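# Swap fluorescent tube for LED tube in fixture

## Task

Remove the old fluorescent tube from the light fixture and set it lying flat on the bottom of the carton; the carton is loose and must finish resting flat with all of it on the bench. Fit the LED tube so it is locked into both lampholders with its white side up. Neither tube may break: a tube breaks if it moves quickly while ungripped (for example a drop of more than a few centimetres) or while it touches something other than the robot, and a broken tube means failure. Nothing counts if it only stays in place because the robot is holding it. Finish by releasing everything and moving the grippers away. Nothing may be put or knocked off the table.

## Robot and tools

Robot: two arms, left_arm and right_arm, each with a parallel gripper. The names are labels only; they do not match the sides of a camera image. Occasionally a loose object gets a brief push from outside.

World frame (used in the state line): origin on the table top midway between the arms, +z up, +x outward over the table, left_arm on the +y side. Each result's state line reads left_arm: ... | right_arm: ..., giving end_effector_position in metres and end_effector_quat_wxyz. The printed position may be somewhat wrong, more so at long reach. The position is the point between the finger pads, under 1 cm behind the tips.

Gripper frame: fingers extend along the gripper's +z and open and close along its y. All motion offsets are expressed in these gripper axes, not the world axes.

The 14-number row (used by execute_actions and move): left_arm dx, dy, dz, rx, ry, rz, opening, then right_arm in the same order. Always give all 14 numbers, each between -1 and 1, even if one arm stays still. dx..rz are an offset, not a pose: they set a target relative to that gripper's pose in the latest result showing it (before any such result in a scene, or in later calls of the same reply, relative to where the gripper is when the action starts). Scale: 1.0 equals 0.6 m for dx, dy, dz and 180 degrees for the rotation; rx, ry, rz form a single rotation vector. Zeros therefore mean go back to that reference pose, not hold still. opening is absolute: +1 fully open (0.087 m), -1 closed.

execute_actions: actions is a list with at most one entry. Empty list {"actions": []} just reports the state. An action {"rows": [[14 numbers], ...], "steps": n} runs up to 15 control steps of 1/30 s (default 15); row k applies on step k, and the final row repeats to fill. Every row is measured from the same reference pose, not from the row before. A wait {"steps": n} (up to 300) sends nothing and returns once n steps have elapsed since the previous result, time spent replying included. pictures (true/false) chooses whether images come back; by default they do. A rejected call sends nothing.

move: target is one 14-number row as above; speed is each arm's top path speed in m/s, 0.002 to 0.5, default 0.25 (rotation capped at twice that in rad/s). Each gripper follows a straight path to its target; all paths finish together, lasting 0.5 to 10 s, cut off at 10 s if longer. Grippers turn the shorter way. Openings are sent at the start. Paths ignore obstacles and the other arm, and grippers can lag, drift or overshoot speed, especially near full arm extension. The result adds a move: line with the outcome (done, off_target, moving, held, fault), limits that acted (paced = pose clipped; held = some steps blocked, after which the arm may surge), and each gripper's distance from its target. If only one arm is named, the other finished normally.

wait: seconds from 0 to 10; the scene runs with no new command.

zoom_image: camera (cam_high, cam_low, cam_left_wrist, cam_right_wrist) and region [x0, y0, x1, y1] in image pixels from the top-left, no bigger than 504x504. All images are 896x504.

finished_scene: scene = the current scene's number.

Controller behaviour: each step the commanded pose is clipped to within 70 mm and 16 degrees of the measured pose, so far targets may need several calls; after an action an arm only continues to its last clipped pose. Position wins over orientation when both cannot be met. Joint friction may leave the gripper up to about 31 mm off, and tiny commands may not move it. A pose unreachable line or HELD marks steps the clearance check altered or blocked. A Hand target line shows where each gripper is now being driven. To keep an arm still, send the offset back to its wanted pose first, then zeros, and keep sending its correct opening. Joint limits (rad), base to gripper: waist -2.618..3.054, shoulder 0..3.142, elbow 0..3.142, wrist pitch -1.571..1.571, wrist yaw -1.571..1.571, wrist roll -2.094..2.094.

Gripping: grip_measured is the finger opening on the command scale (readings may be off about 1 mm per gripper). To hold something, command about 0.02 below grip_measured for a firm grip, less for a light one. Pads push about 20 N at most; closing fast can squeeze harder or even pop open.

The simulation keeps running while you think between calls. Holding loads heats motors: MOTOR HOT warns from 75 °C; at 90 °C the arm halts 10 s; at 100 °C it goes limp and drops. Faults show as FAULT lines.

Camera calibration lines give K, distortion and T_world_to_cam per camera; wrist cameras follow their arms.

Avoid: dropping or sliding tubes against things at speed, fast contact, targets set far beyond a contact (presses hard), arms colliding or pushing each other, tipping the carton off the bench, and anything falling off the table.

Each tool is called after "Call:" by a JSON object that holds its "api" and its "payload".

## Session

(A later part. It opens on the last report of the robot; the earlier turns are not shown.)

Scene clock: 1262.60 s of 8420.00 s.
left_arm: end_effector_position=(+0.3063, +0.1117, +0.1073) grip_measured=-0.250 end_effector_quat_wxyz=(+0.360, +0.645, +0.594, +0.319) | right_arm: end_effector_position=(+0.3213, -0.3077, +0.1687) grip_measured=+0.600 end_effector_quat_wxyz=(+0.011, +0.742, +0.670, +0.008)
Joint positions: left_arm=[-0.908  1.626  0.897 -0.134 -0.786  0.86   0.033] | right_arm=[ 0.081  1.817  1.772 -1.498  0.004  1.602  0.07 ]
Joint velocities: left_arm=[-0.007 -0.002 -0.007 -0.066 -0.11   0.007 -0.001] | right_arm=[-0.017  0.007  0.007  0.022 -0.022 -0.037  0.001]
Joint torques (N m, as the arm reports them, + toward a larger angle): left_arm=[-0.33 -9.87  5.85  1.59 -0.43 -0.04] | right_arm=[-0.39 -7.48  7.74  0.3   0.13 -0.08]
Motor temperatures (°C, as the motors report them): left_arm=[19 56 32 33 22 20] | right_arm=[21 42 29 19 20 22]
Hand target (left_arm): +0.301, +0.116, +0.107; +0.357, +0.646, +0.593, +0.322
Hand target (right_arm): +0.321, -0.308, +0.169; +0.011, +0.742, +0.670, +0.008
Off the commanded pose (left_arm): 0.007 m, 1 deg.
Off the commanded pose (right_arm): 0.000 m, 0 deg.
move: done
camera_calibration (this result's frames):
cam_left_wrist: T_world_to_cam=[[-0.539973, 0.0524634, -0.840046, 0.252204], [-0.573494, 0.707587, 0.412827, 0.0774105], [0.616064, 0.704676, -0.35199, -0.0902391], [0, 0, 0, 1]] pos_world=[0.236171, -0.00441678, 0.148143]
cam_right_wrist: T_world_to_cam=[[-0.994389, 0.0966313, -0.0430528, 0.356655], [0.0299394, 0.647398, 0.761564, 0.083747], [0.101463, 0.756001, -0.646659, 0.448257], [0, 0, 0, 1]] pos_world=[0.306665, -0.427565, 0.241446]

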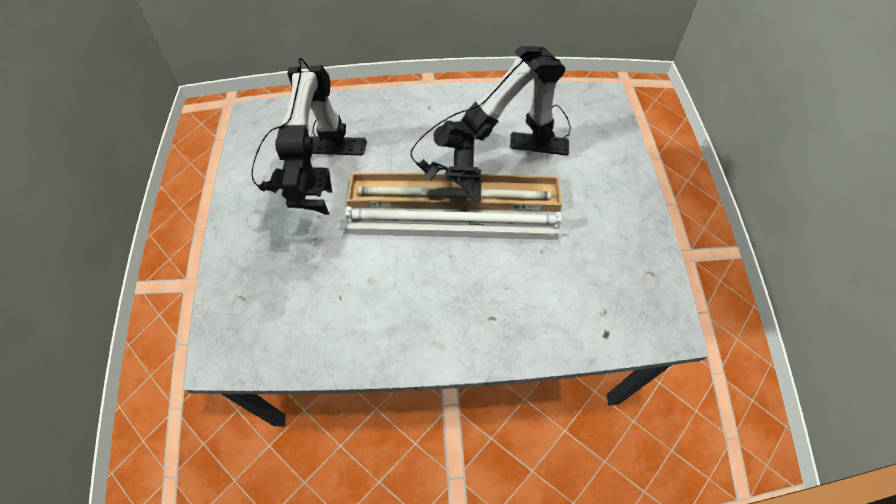

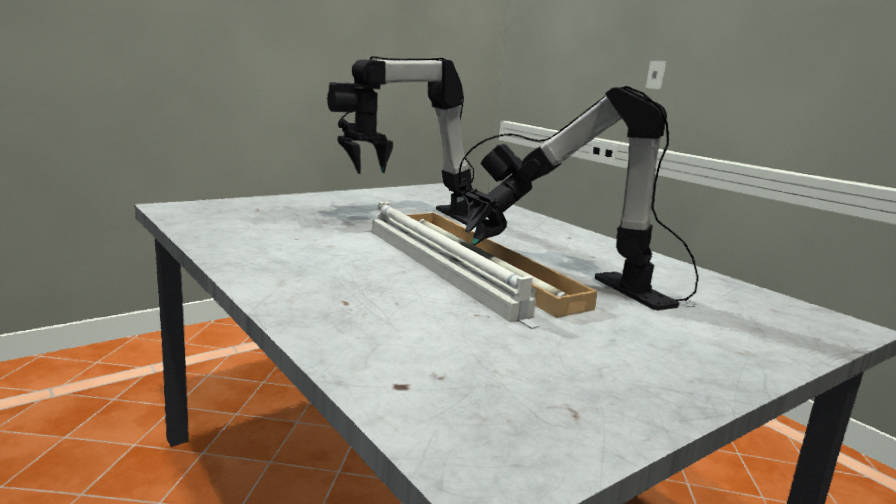

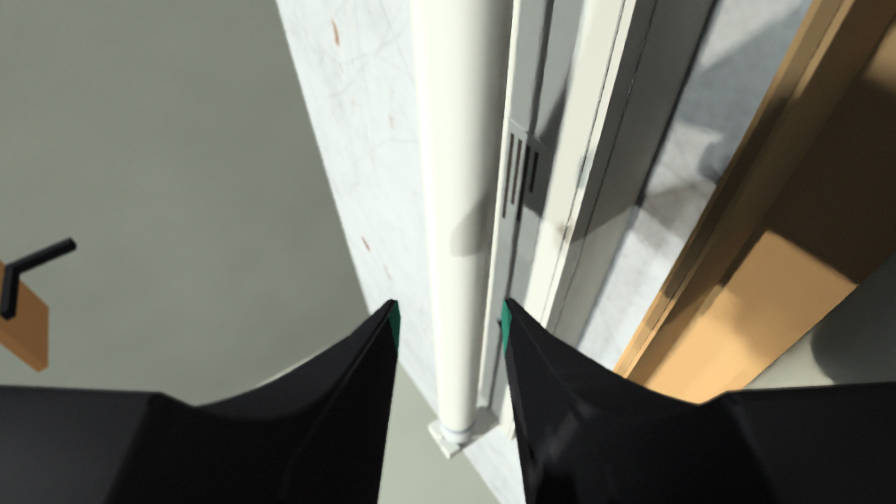

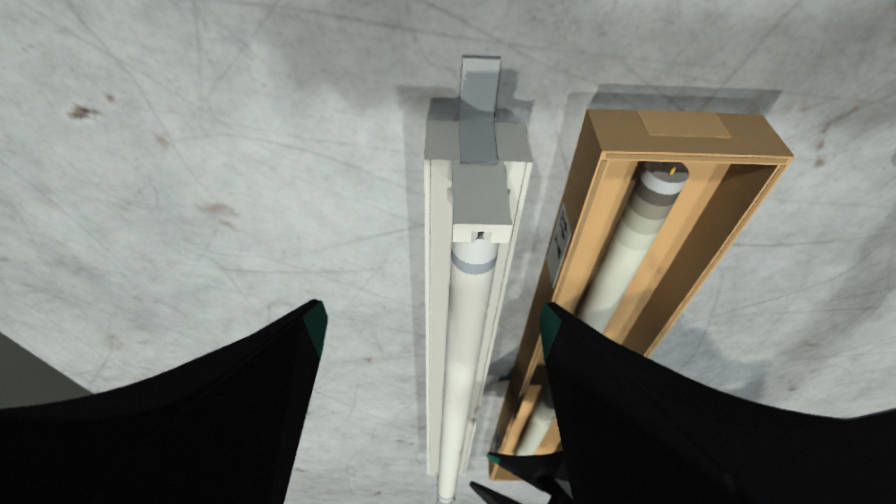

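Call:
{"api": "move", "payload": {"target": [0,-0.033,-0.005,0,0,0.139,-0.9,0,0,0,0,0,0,0.6], "speed": 0.15}}

Scene clock: 1274.10 s of 8420.00 s.
left_arm: end_effector_position=(+0.2968, +0.1090, +0.1031) grip_measured=-0.900 end_effector_quat_wxyz=(+0.298, +0.749, +0.452, +0.382) | right_arm: end_effector_position=(+0.3213, -0.3077, +0.1687) grip_measured=+0.600 end_effector_quat_wxyz=(+0.011, +0.742, +0.670, +0.008)
Joint positions: left_arm=[-0.958  1.626  0.815 -0.07  -0.813  1.214  0.004] | right_arm=[ 0.081  1.817  1.772 -1.498  0.004  1.602  0.07 ]
Joint velocities: left_arm=[0.012 0.007 0.002 0.051 0.066 0.007 0.001] | right_arm=[-0.017 -0.007 -0.002  0.007 -0.066  0.007  0.001]
Joint torques (N m, as the arm reports them, + toward a larger angle): left_arm=[-0.36 -6.16  4.97  1.72 -0.41  0.15] | right_arm=[-0.47 -7.47  7.89  0.29  0.13 -0.06]
Motor temperatures (°C, as the motors report them): left_arm=[19 56 32 32 22 20] | right_arm=[21 42 29 19 20 22]
Hand target (left_arm): +0.293, +0.112, +0.093; +0.283, +0.758, +0.441, +0.389
Hand target (right_arm): +0.321, -0.308, +0.169; +0.011, +0.742, +0.670, +0.008
Off the commanded pose (left_arm): 0.012 m, 3 deg.
Off the commanded pose (right_arm): 0.000 m, 0 deg.
After step 90, 6.63 s passed at rest.
move: off_target (left_arm)
camera_calibration (this result's frames):
cam_left_wrist: T_world_to_cam=[[-0.449992, 0.429667, -0.782875, 0.16989], [-0.442232, 0.654398, 0.613346, 0.0217563], [0.775847, 0.622214, -0.104461, -0.147888], [0, 0, 0, 1]] pos_world=[0.200809, 0.00478464, 0.10421]
cam_right_wrist: T_world_to_cam=[[-0.994389, 0.0966313, -0.0430528, 0.356655], [0.0299394, 0.647398, 0.761564, 0.083747], [0.101463, 0.756001, -0.646659, 0.448257], [0, 0, 0, 1]] pos_world=[0.306665, -0.427565, 0.241446]

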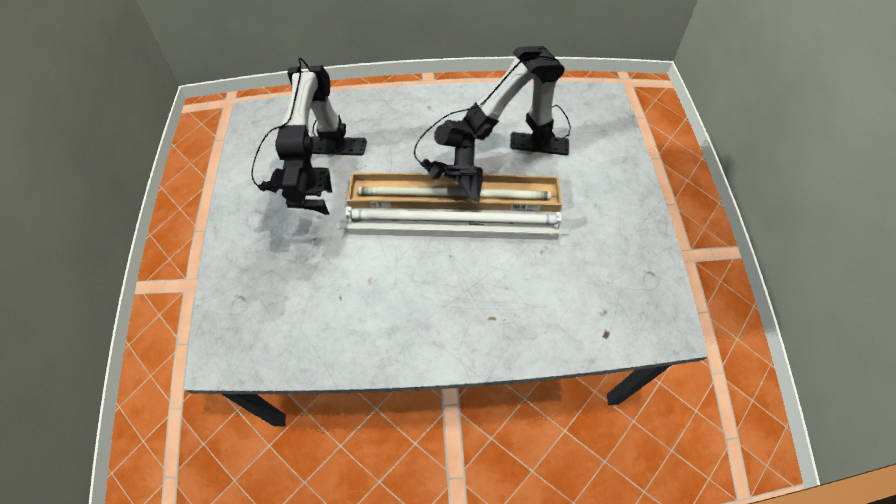

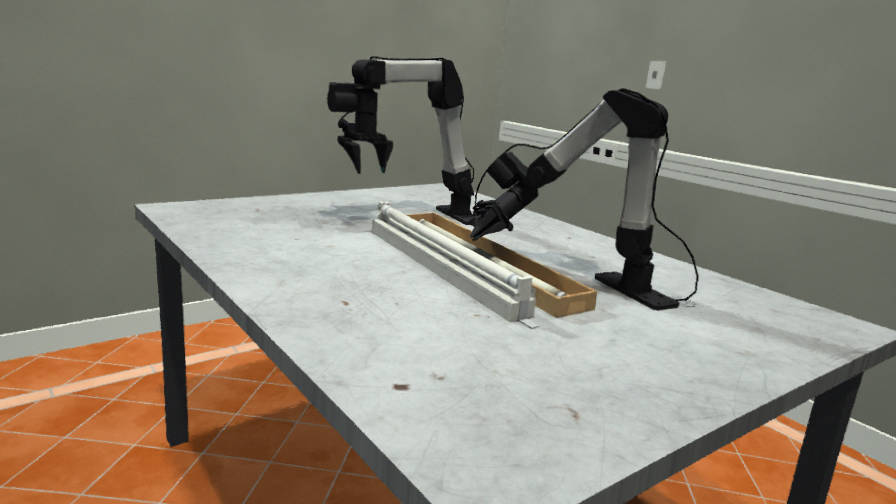

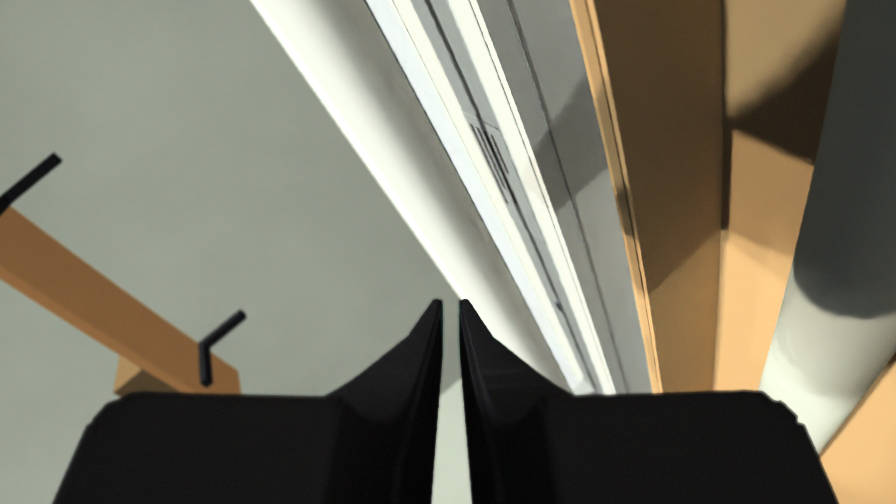

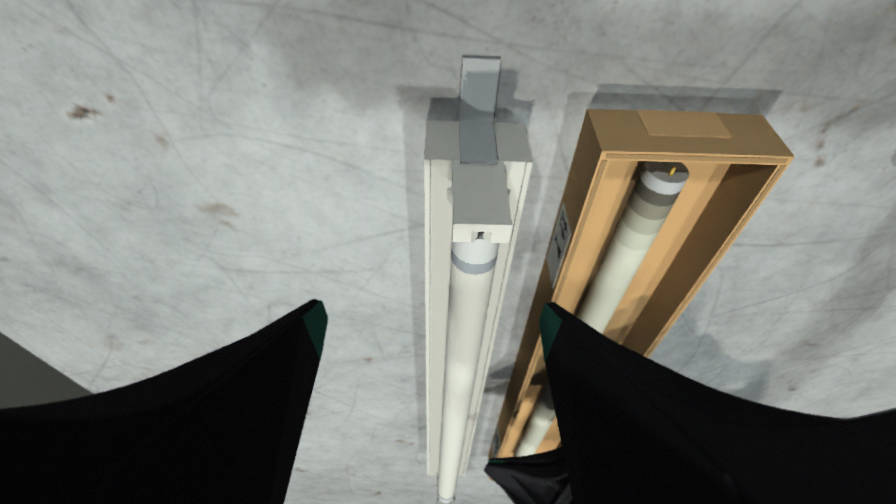

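Call:
{"api": "zoom_image", "payload": {"camera": "cam_left_wrist", "region": [240, 0, 480, 160]}}

Region (240, 0, 480, 160) of cam_left_wrist's 896x504 image, scaled by 2.100, with more detail than that image has.

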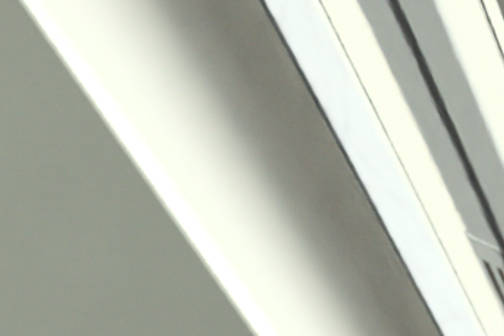

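Call:
{"api": "zoom_image", "payload": {"camera": "cam_left_wrist", "region": [340, 0, 420, 60]}}

Call:
{"api": "zoom_image", "payload": {"camera": "cam_low", "region": [420, 225, 480, 270]}}

Region (340, 0, 420, 60) of cam_left_wrist's 896x504 image, scaled by 6.300, with more detail than that image has; it fills the top 378 rows of this view, and the rest is white.

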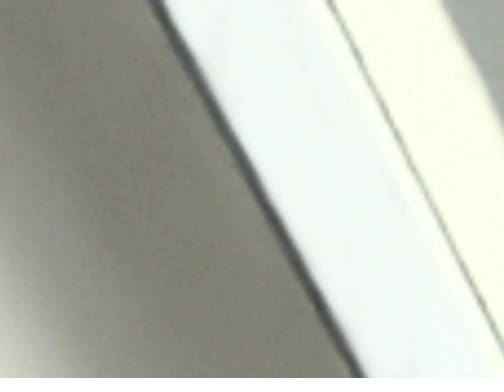

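Region (420, 225, 480, 270) of cam_low's 896x504 image, scaled by 8.400, with more detail than that image has; it fills the top 378 rows of this view, and the rest is white.

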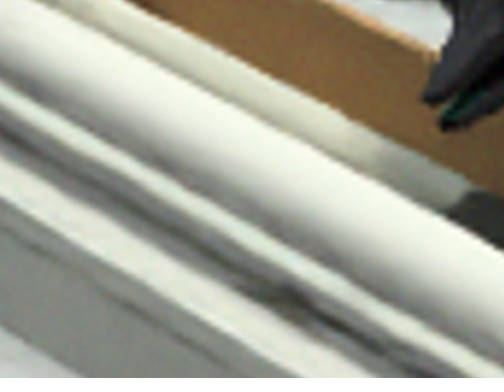

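Call:
{"api": "move", "payload": {"target": [0.156,-0.016,-0.186,0,0,0,-0.9,0.289,0.0755,0.0658,0,0,-0.5,0.6], "speed": 0.3}}

Call:
{"api": "move", "payload": {"target": [0,0,0,0,0,0,-0.9,-0.008,0,0.15,0,0.056,0,0.6], "speed": 0.15}}

Scene clock: 1394.90 s of 8420.00 s.
left_arm: end_effector_position=(+0.2294, +0.2075, +0.1818) grip_measured=-0.900 end_effector_quat_wxyz=(+0.295, +0.751, +0.453, +0.379) | right_arm: end_effector_position=(+0.3825, -0.1396, +0.1321) grip_measured=+0.600 end_effector_quat_wxyz=(+0.062, +0.061, +0.996, +0.027)
Joint positions: left_arm=[-1.072  1.037  0.738 -0.695 -0.873  1.07   0.004] | right_arm=[ 0.537  2.366  2.473 -1.543  0.004  0.508  0.07 ]
Joint velocities: left_arm=[-0.007 -0.007  0.012 -0.066 -0.022 -0.081  0.   ] | right_arm=[-0.002  0.002  0.012 -0.037 -0.037 -0.007 -0.001]
Joint torques (N m, as the arm reports them, + toward a larger angle): left_arm=[-0.37 -3.97  7.36  1.34 -0.45 -0.05] | right_arm=[ -0.15 -10.02  10.33   0.42   0.08  -0.12]
Motor temperatures (°C, as the motors report them): left_arm=[19 46 31 33 22 20] | right_arm=[21 41 29 19 20 22]
Hand target (left_arm): +0.227, +0.210, +0.184; +0.298, +0.749, +0.452, +0.381
Hand target (right_arm): +0.381, -0.138, +0.128; +0.054, +0.053, +0.997, +0.025
Off the commanded pose (left_arm): 0.003 m, 1 deg.
Off the commanded pose (right_arm): 0.003 m, 7 deg.
joint sent to its limit (right arm) — the command would take joint 4 (wrist pitch) past its lower limit, so that joint was sent only as far as its limit.
After step 90, 114.60 s passed at rest.
move: off_target (right_arm)
camera_calibration (this result's frames):
cam_left_wrist: T_world_to_cam=[[-0.456936, 0.431627, -0.777758, 0.159084], [-0.435608, 0.653766, 0.618737, -0.123176], [0.775535, 0.621521, -0.110709, -0.14738], [0, 0, 0, 1]] pos_world=[0.133333, 0.103463, 0.183627]
cam_right_wrist: T_world_to_cam=[[-0.111439, -0.990745, -0.0774918, -0.0852686], [-0.733634, 0.0294176, 0.678908, 0.217686], [-0.670346, 0.132507, -0.730122, 0.510614], [0, 0, 0, 1]] pos_world=[0.492487, -0.158543, 0.218415]

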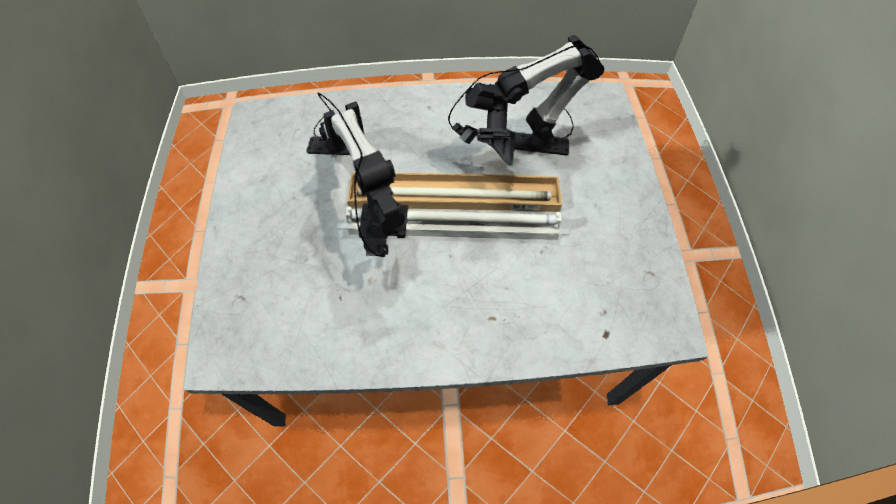

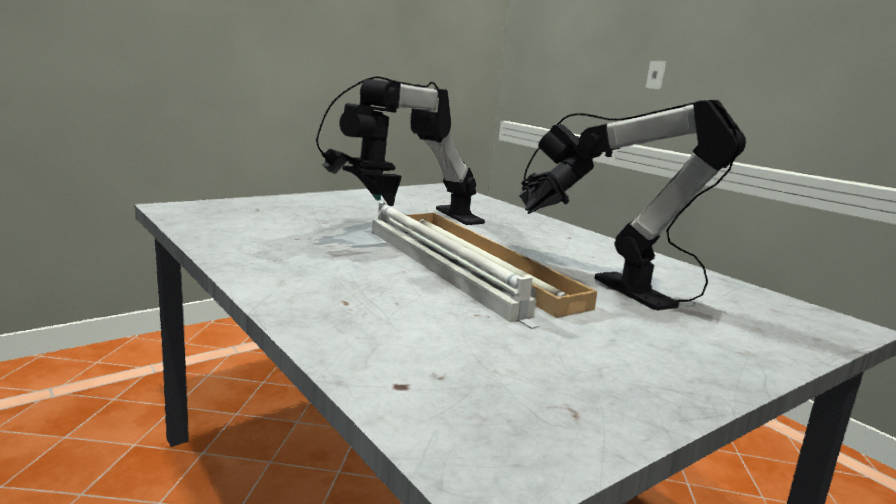

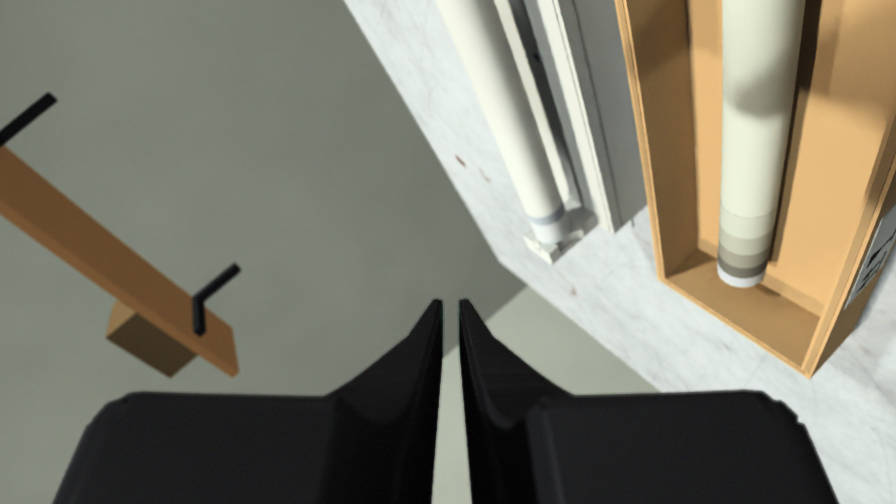

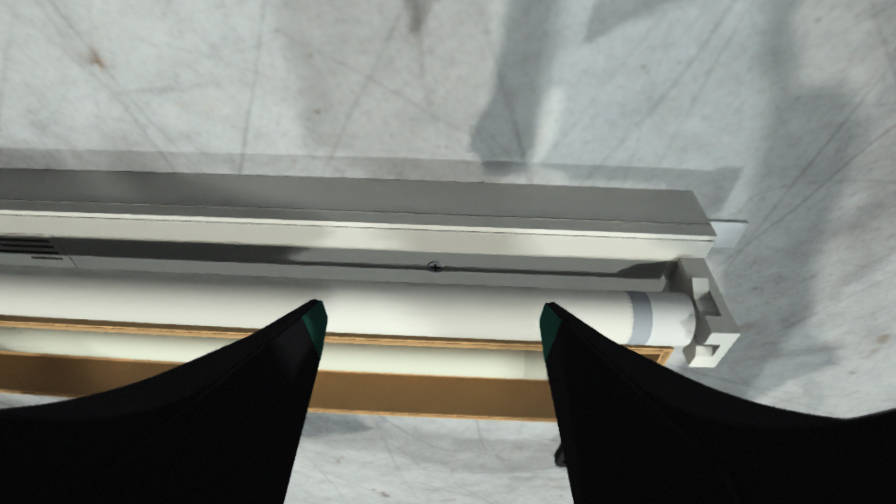

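Scene clock: 1396.10 s of 8420.00 s.
left_arm: end_effector_position=(+0.2293, +0.2075, +0.1817) grip_measured=-0.900 end_effector_quat_wxyz=(+0.295, +0.751, +0.453, +0.379) | right_arm: end_effector_position=(+0.3991, -0.1342, +0.0441) grip_measured=+0.600 end_effector_quat_wxyz=(-0.016, +0.060, +0.998, +0.031)
Joint positions: left_arm=[-1.073  1.037  0.738 -0.695 -0.873  1.07   0.004] | right_arm=[ 0.509  2.633  2.591 -1.533 -0.07   0.477  0.07 ]
Joint velocities: left_arm=[-0.032  0.007 -0.002  0.037  0.066  0.081 -0.001] | right_arm=[-0.017  0.002 -0.012 -0.051 -0.066  0.007 -0.001]
Joint torques (N m, as the arm reports them, + toward a larger angle): left_arm=[ 0.4  -2.47  7.64  1.45 -0.35  0.04] | right_arm=[ -0.74 -11.6   10.12   0.13  -0.07  -0.14]
Motor temperatures (°C, as the motors report them): left_arm=[19 46 31 33 22 20] | right_arm=[21 42 29 19 20 22]
Hand target (left_arm): +0.229, +0.207, +0.182; +0.295, +0.751, +0.453, +0.379
Hand target (right_arm): +0.398, -0.137, +0.043; -0.025, +0.059, +0.997, +0.032
Off the commanded pose (left_arm): 0.000 m, 0 deg.
Off the commanded pose (right_arm): 0.002 m, 1 deg.
move: done
camera_calibration (this result's frames):
cam_left_wrist: T_world_to_cam=[[-0.456862, 0.432084, -0.777548, 0.158893], [-0.435287, 0.653707, 0.619025, -0.123287], [0.775759, 0.621266, -0.110573, -0.147331], [0, 0, 0, 1]] pos_world=[0.13322, 0.10347, 0.183573]
cam_right_wrist: T_world_to_cam=[[-0.116278, -0.990261, -0.0765628, -0.083004], [-0.619909, 0.0121304, 0.78458, 0.237066], [-0.776011, 0.138691, -0.615282, 0.494682], [0, 0, 0, 1]] pos_world=[0.521186, -0.15368, 0.112017]

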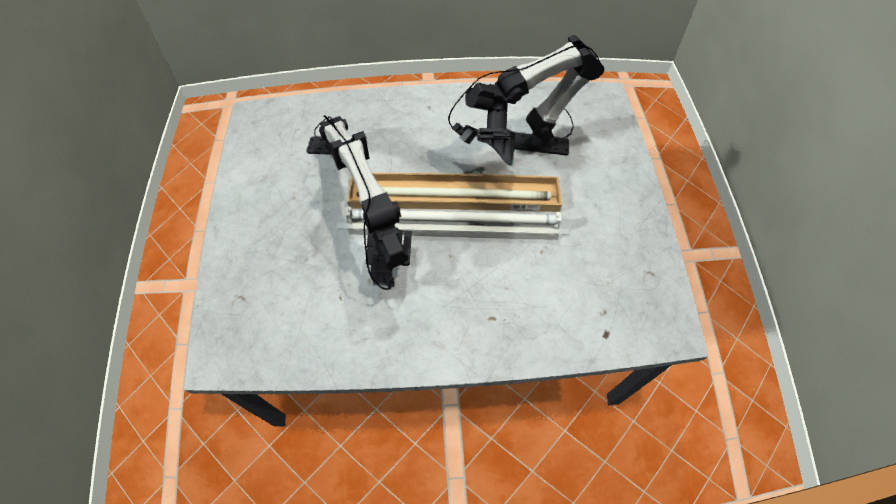

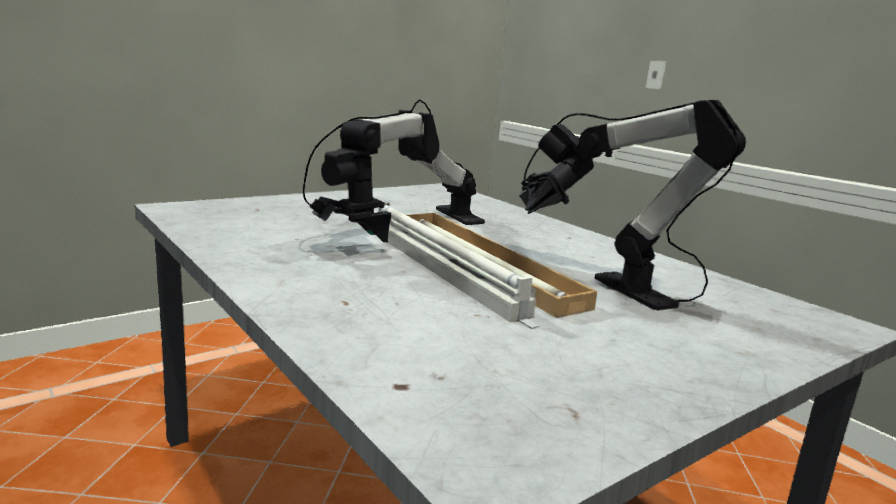

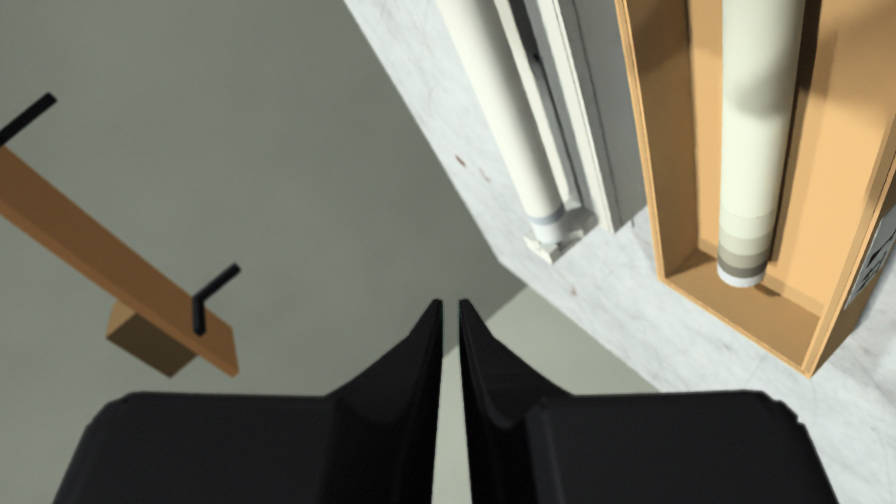

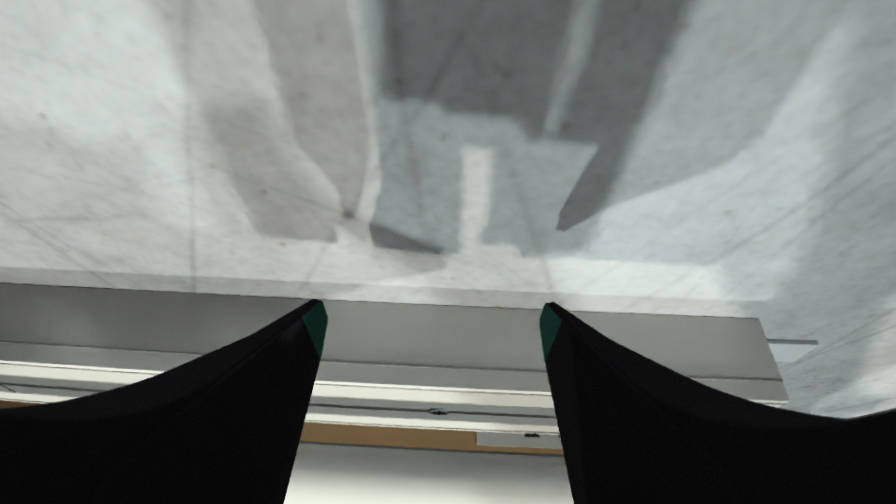

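Call:
{"api": "zoom_image", "payload": {"camera": "cam_right_wrist", "region": [330, 420, 450, 504]}}

Call:
{"api": "zoom_image", "payload": {"camera": "cam_right_wrist", "region": [460, 425, 570, 504]}}

Region (330, 420, 450, 504) of cam_right_wrist's 896x504 image, scaled by 4.200, with more detail than that image has; it fills the top 353 rows of this view, and the rest is white.

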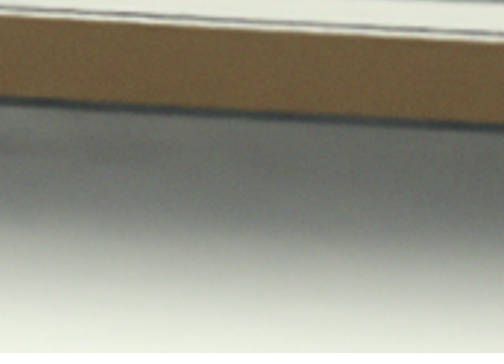

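Region (460, 425, 570, 504) of cam_right_wrist's 896x504 image, scaled by 4.582, with more detail than that image has; it fills the top 362 rows of this view, and the rest is white.

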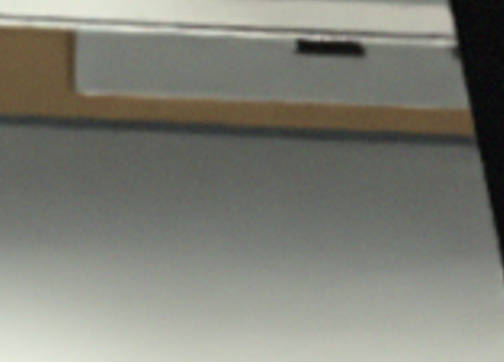

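Call:
{"api": "move", "payload": {"target": [0.05,-0.031,-0.08,0,0,0,0.2,0,0,-0.18,0,-0.056,0,0.6], "speed": 0.25}}

Call:
{"api": "move", "payload": {"target": [0,0,0,0,0,0,0.2,0.256,-0.306,-0.116,0,0,0,0.6], "speed": 0.3}}

Scene clock: 1416.17 s of 8420.00 s.
left_arm: end_effector_position=(+0.1905, +0.2489, +0.1943) grip_measured=+0.200 end_effector_quat_wxyz=(+0.287, +0.756, +0.452, +0.376) | right_arm: end_effector_position=(+0.4061, -0.1424, +0.1549) grip_measured=+0.600 end_effector_quat_wxyz=(+0.113, +0.062, +0.990, +0.049)
Joint positions: left_arm=[-1.255  0.892  0.767 -1.1   -0.944  0.798  0.052] | right_arm=[ 0.514  2.386  2.604 -1.541  0.003  0.488  0.07 ]
Joint velocities: left_arm=[-0.007 -0.027 -0.012 -0.081 -0.066 -0.007 -0.001] | right_arm=[-0.002  0.002 -0.002  0.007 -0.007 -0.037 -0.001]
Joint torques (N m, as the arm reports them, + toward a larger angle): left_arm=[-0.25 -0.54  9.11  0.99 -0.56 -0.02] | right_arm=[  0.17 -10.73   9.01   0.62   0.16   0.04]
Motor temperatures (°C, as the motors report them): left_arm=[19 44 33 32 22 20] | right_arm=[21 47 31 19 20 22]
Hand target (left_arm): +0.190, +0.247, +0.202; +0.296, +0.752, +0.453, +0.376
Hand target (right_arm): +0.403, -0.141, +0.152; +0.105, +0.063, +0.991, +0.044
Off the commanded pose (left_arm): 0.008 m, 1 deg.
Off the commanded pose (right_arm): 0.005 m, 5 deg.
joint sent to its limit (right arm) — the command would take joint 4 (wrist pitch) past its lower limit, so that joint was sent only as far as its limit.
After step 90, 15.83 s passed at rest.
move: off_target (right_arm)
camera_calibration (this result's frames):
cam_left_wrist: T_world_to_cam=[[-0.467033, 0.442642, -0.765473, 0.130041], [-0.425694, 0.646209, 0.633402, -0.177776], [0.775026, 0.621677, -0.113371, -0.140985], [0, 0, 0, 1]] pos_world=[0.0943222, 0.144965, 0.196163]
cam_right_wrist: T_world_to_cam=[[-0.104683, -0.986427, -0.126502, -0.0781898], [-0.800244, 0.00802758, 0.599621, 0.255902], [-0.590467, 0.164003, -0.790222, 0.524802], [0, 0, 0, 1]] pos_world=[0.506477, -0.165252, 0.251375]

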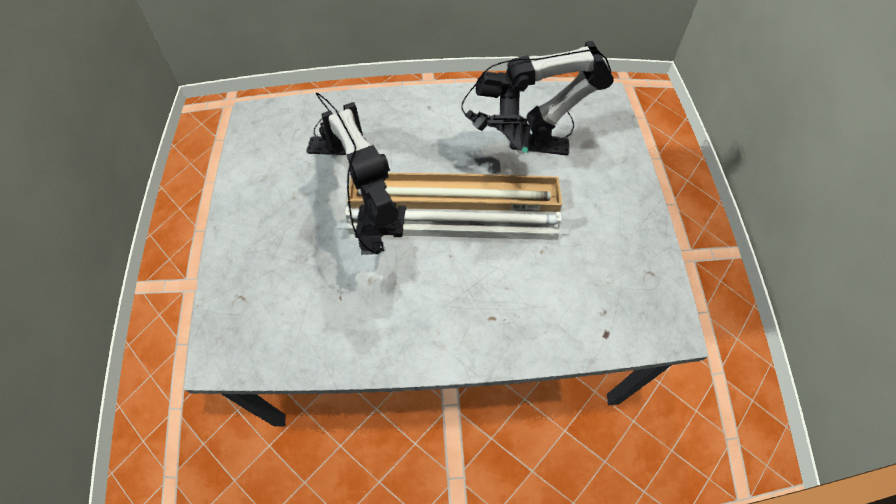

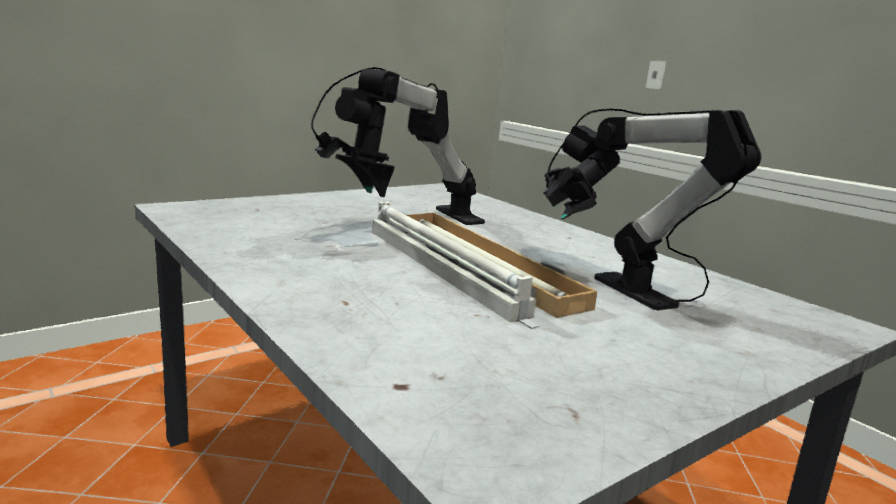

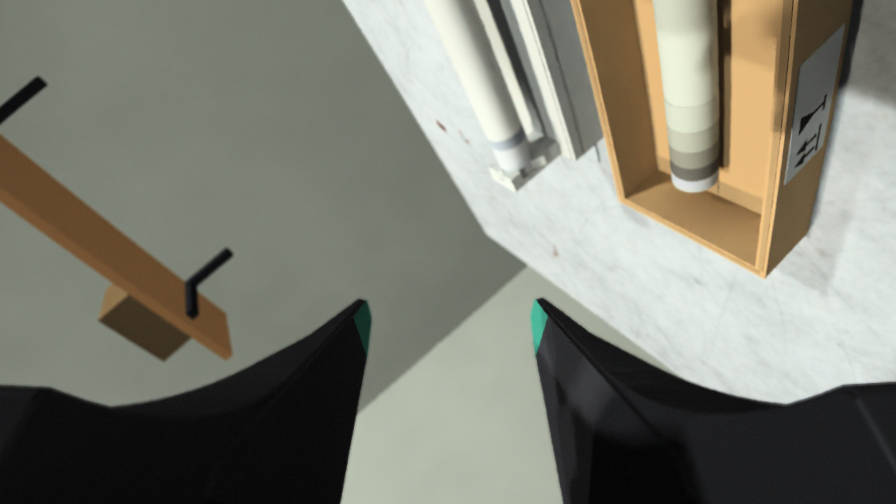

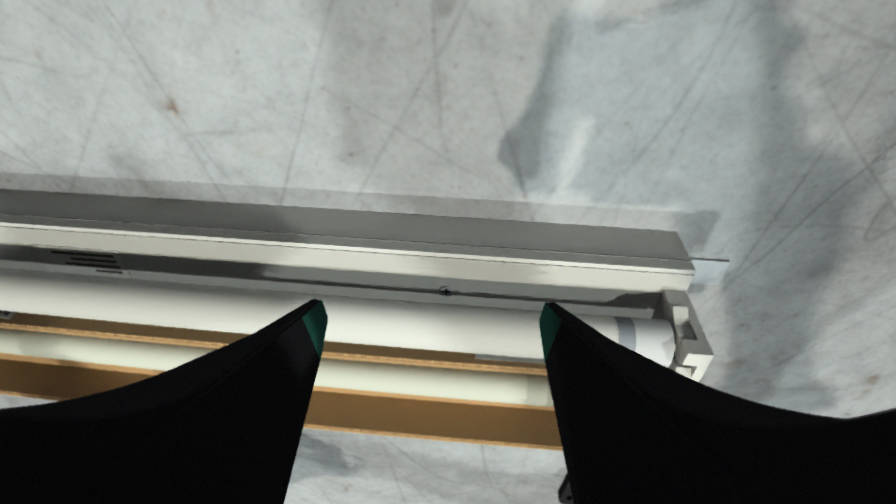

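Scene clock: 1417.67 s of 8420.00 s.
left_arm: end_effector_position=(+0.1905, +0.2490, +0.1944) grip_measured=+0.200 end_effector_quat_wxyz=(+0.287, +0.756, +0.452, +0.376) | right_arm: end_effector_position=(+0.2300, -0.3104, +0.1778) grip_measured=+0.600 end_effector_quat_wxyz=(+0.124, +0.064, +0.989, +0.044)
Joint positions: left_arm=[-1.255  0.892  0.767 -1.101 -0.945  0.797  0.052] | right_arm=[ 0.136  1.425  1.402 -1.293 -0.074  0.124  0.07 ]
Joint velocities: left_arm=[-0.022  0.002  0.007 -0.051 -0.022 -0.022 -0.   ] | right_arm=[ 0.002 -0.012  0.007 -0.007  0.037 -0.037 -0.   ]
Joint torques (N m, as the arm reports them, + toward a larger angle): left_arm=[ 0.41 -0.68  7.28  1.07 -0.42  0.04] | right_arm=[-0.8  -5.43  5.25  0.81 -0.1  -0.16]
Motor temperatures (°C, as the motors report them): left_arm=[19 44 33 32 22 20] | right_arm=[21 47 31 19 20 22]
Hand target (left_arm): +0.191, +0.249, +0.194; +0.287, +0.756, +0.452, +0.376
Hand target (right_arm): +0.223, -0.311, +0.172; +0.114, +0.062, +0.990, +0.046
Off the commanded pose (left_arm): 0.000 m, 0 deg.
Off the commanded pose (right_arm): 0.013 m, 1 deg.
move: off_target (right_arm)
camera_calibration (this result's frames):
cam_left_wrist: T_world_to_cam=[[-0.466975, 0.442566, -0.765552, 0.130059], [-0.426086, 0.645996, 0.633356, -0.177714], [0.774845, 0.621952, -0.113093, -0.141134], [0, 0, 0, 1]] pos_world=[0.0943694, 0.145022, 0.196162]
cam_right_wrist: T_world_to_cam=[[-0.108139, -0.987253, -0.116776, -0.26065], [-0.813224, 0.0202833, 0.581597, 0.112567], [-0.571815, 0.157859, -0.805052, 0.462878], [0, 0, 0, 1]] pos_world=[0.328036, -0.33268, 0.276735]

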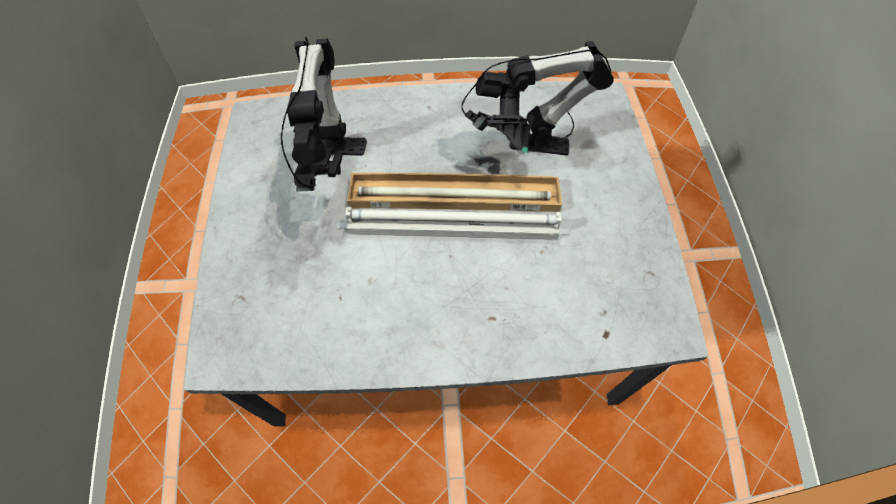

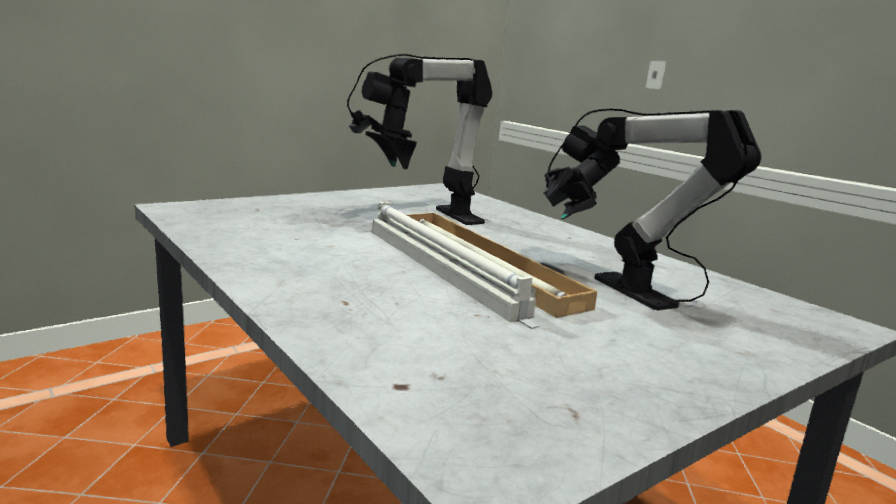

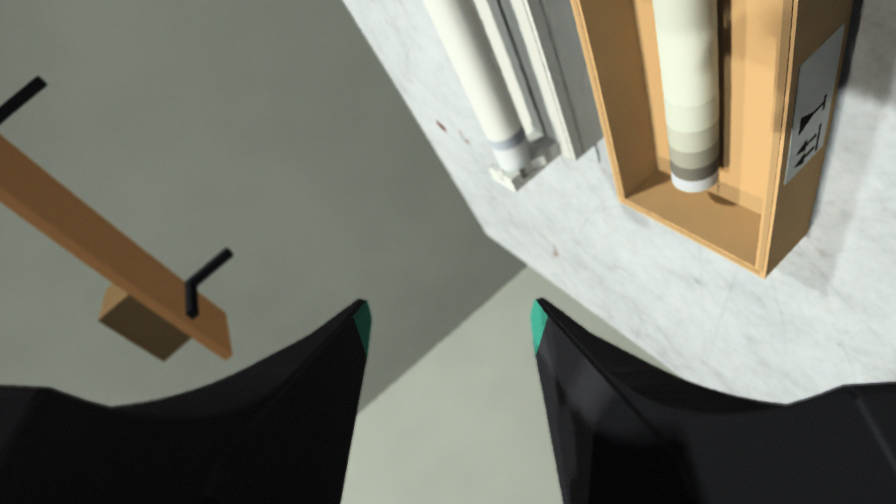

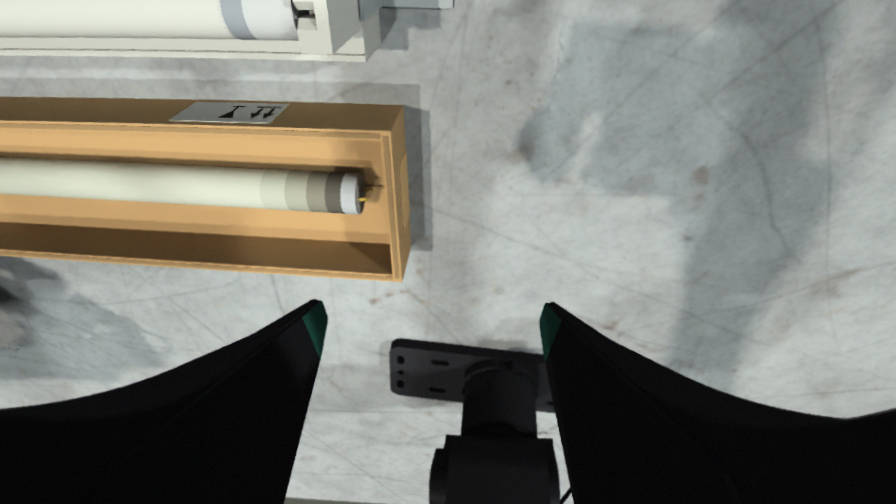

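Call:
{"api": "zoom_image", "payload": {"camera": "cam_high", "region": [335, 160, 575, 250]}}

Call:
{"api": "zoom_image", "payload": {"camera": "cam_left_wrist", "region": [440, 90, 600, 210]}}

Region (335, 160, 575, 250) of cam_high's 896x504 image, scaled by 2.100, with more detail than that image has; it fills the top 189 rows of this view, and the rest is white.

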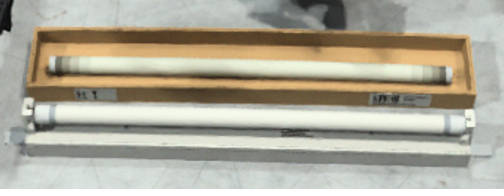

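Region (440, 90, 600, 210) of cam_left_wrist's 896x504 image, scaled by 3.150, with more detail than that image has; it fills the top 378 rows of this view, and the rest is white.

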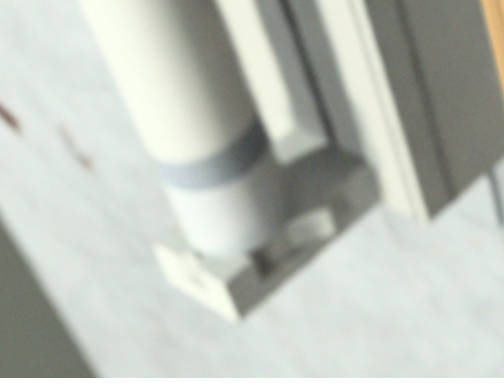

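Call:
{"api": "finished_scene", "payload": {"scene": 2}}

The scene is finished: the task was done.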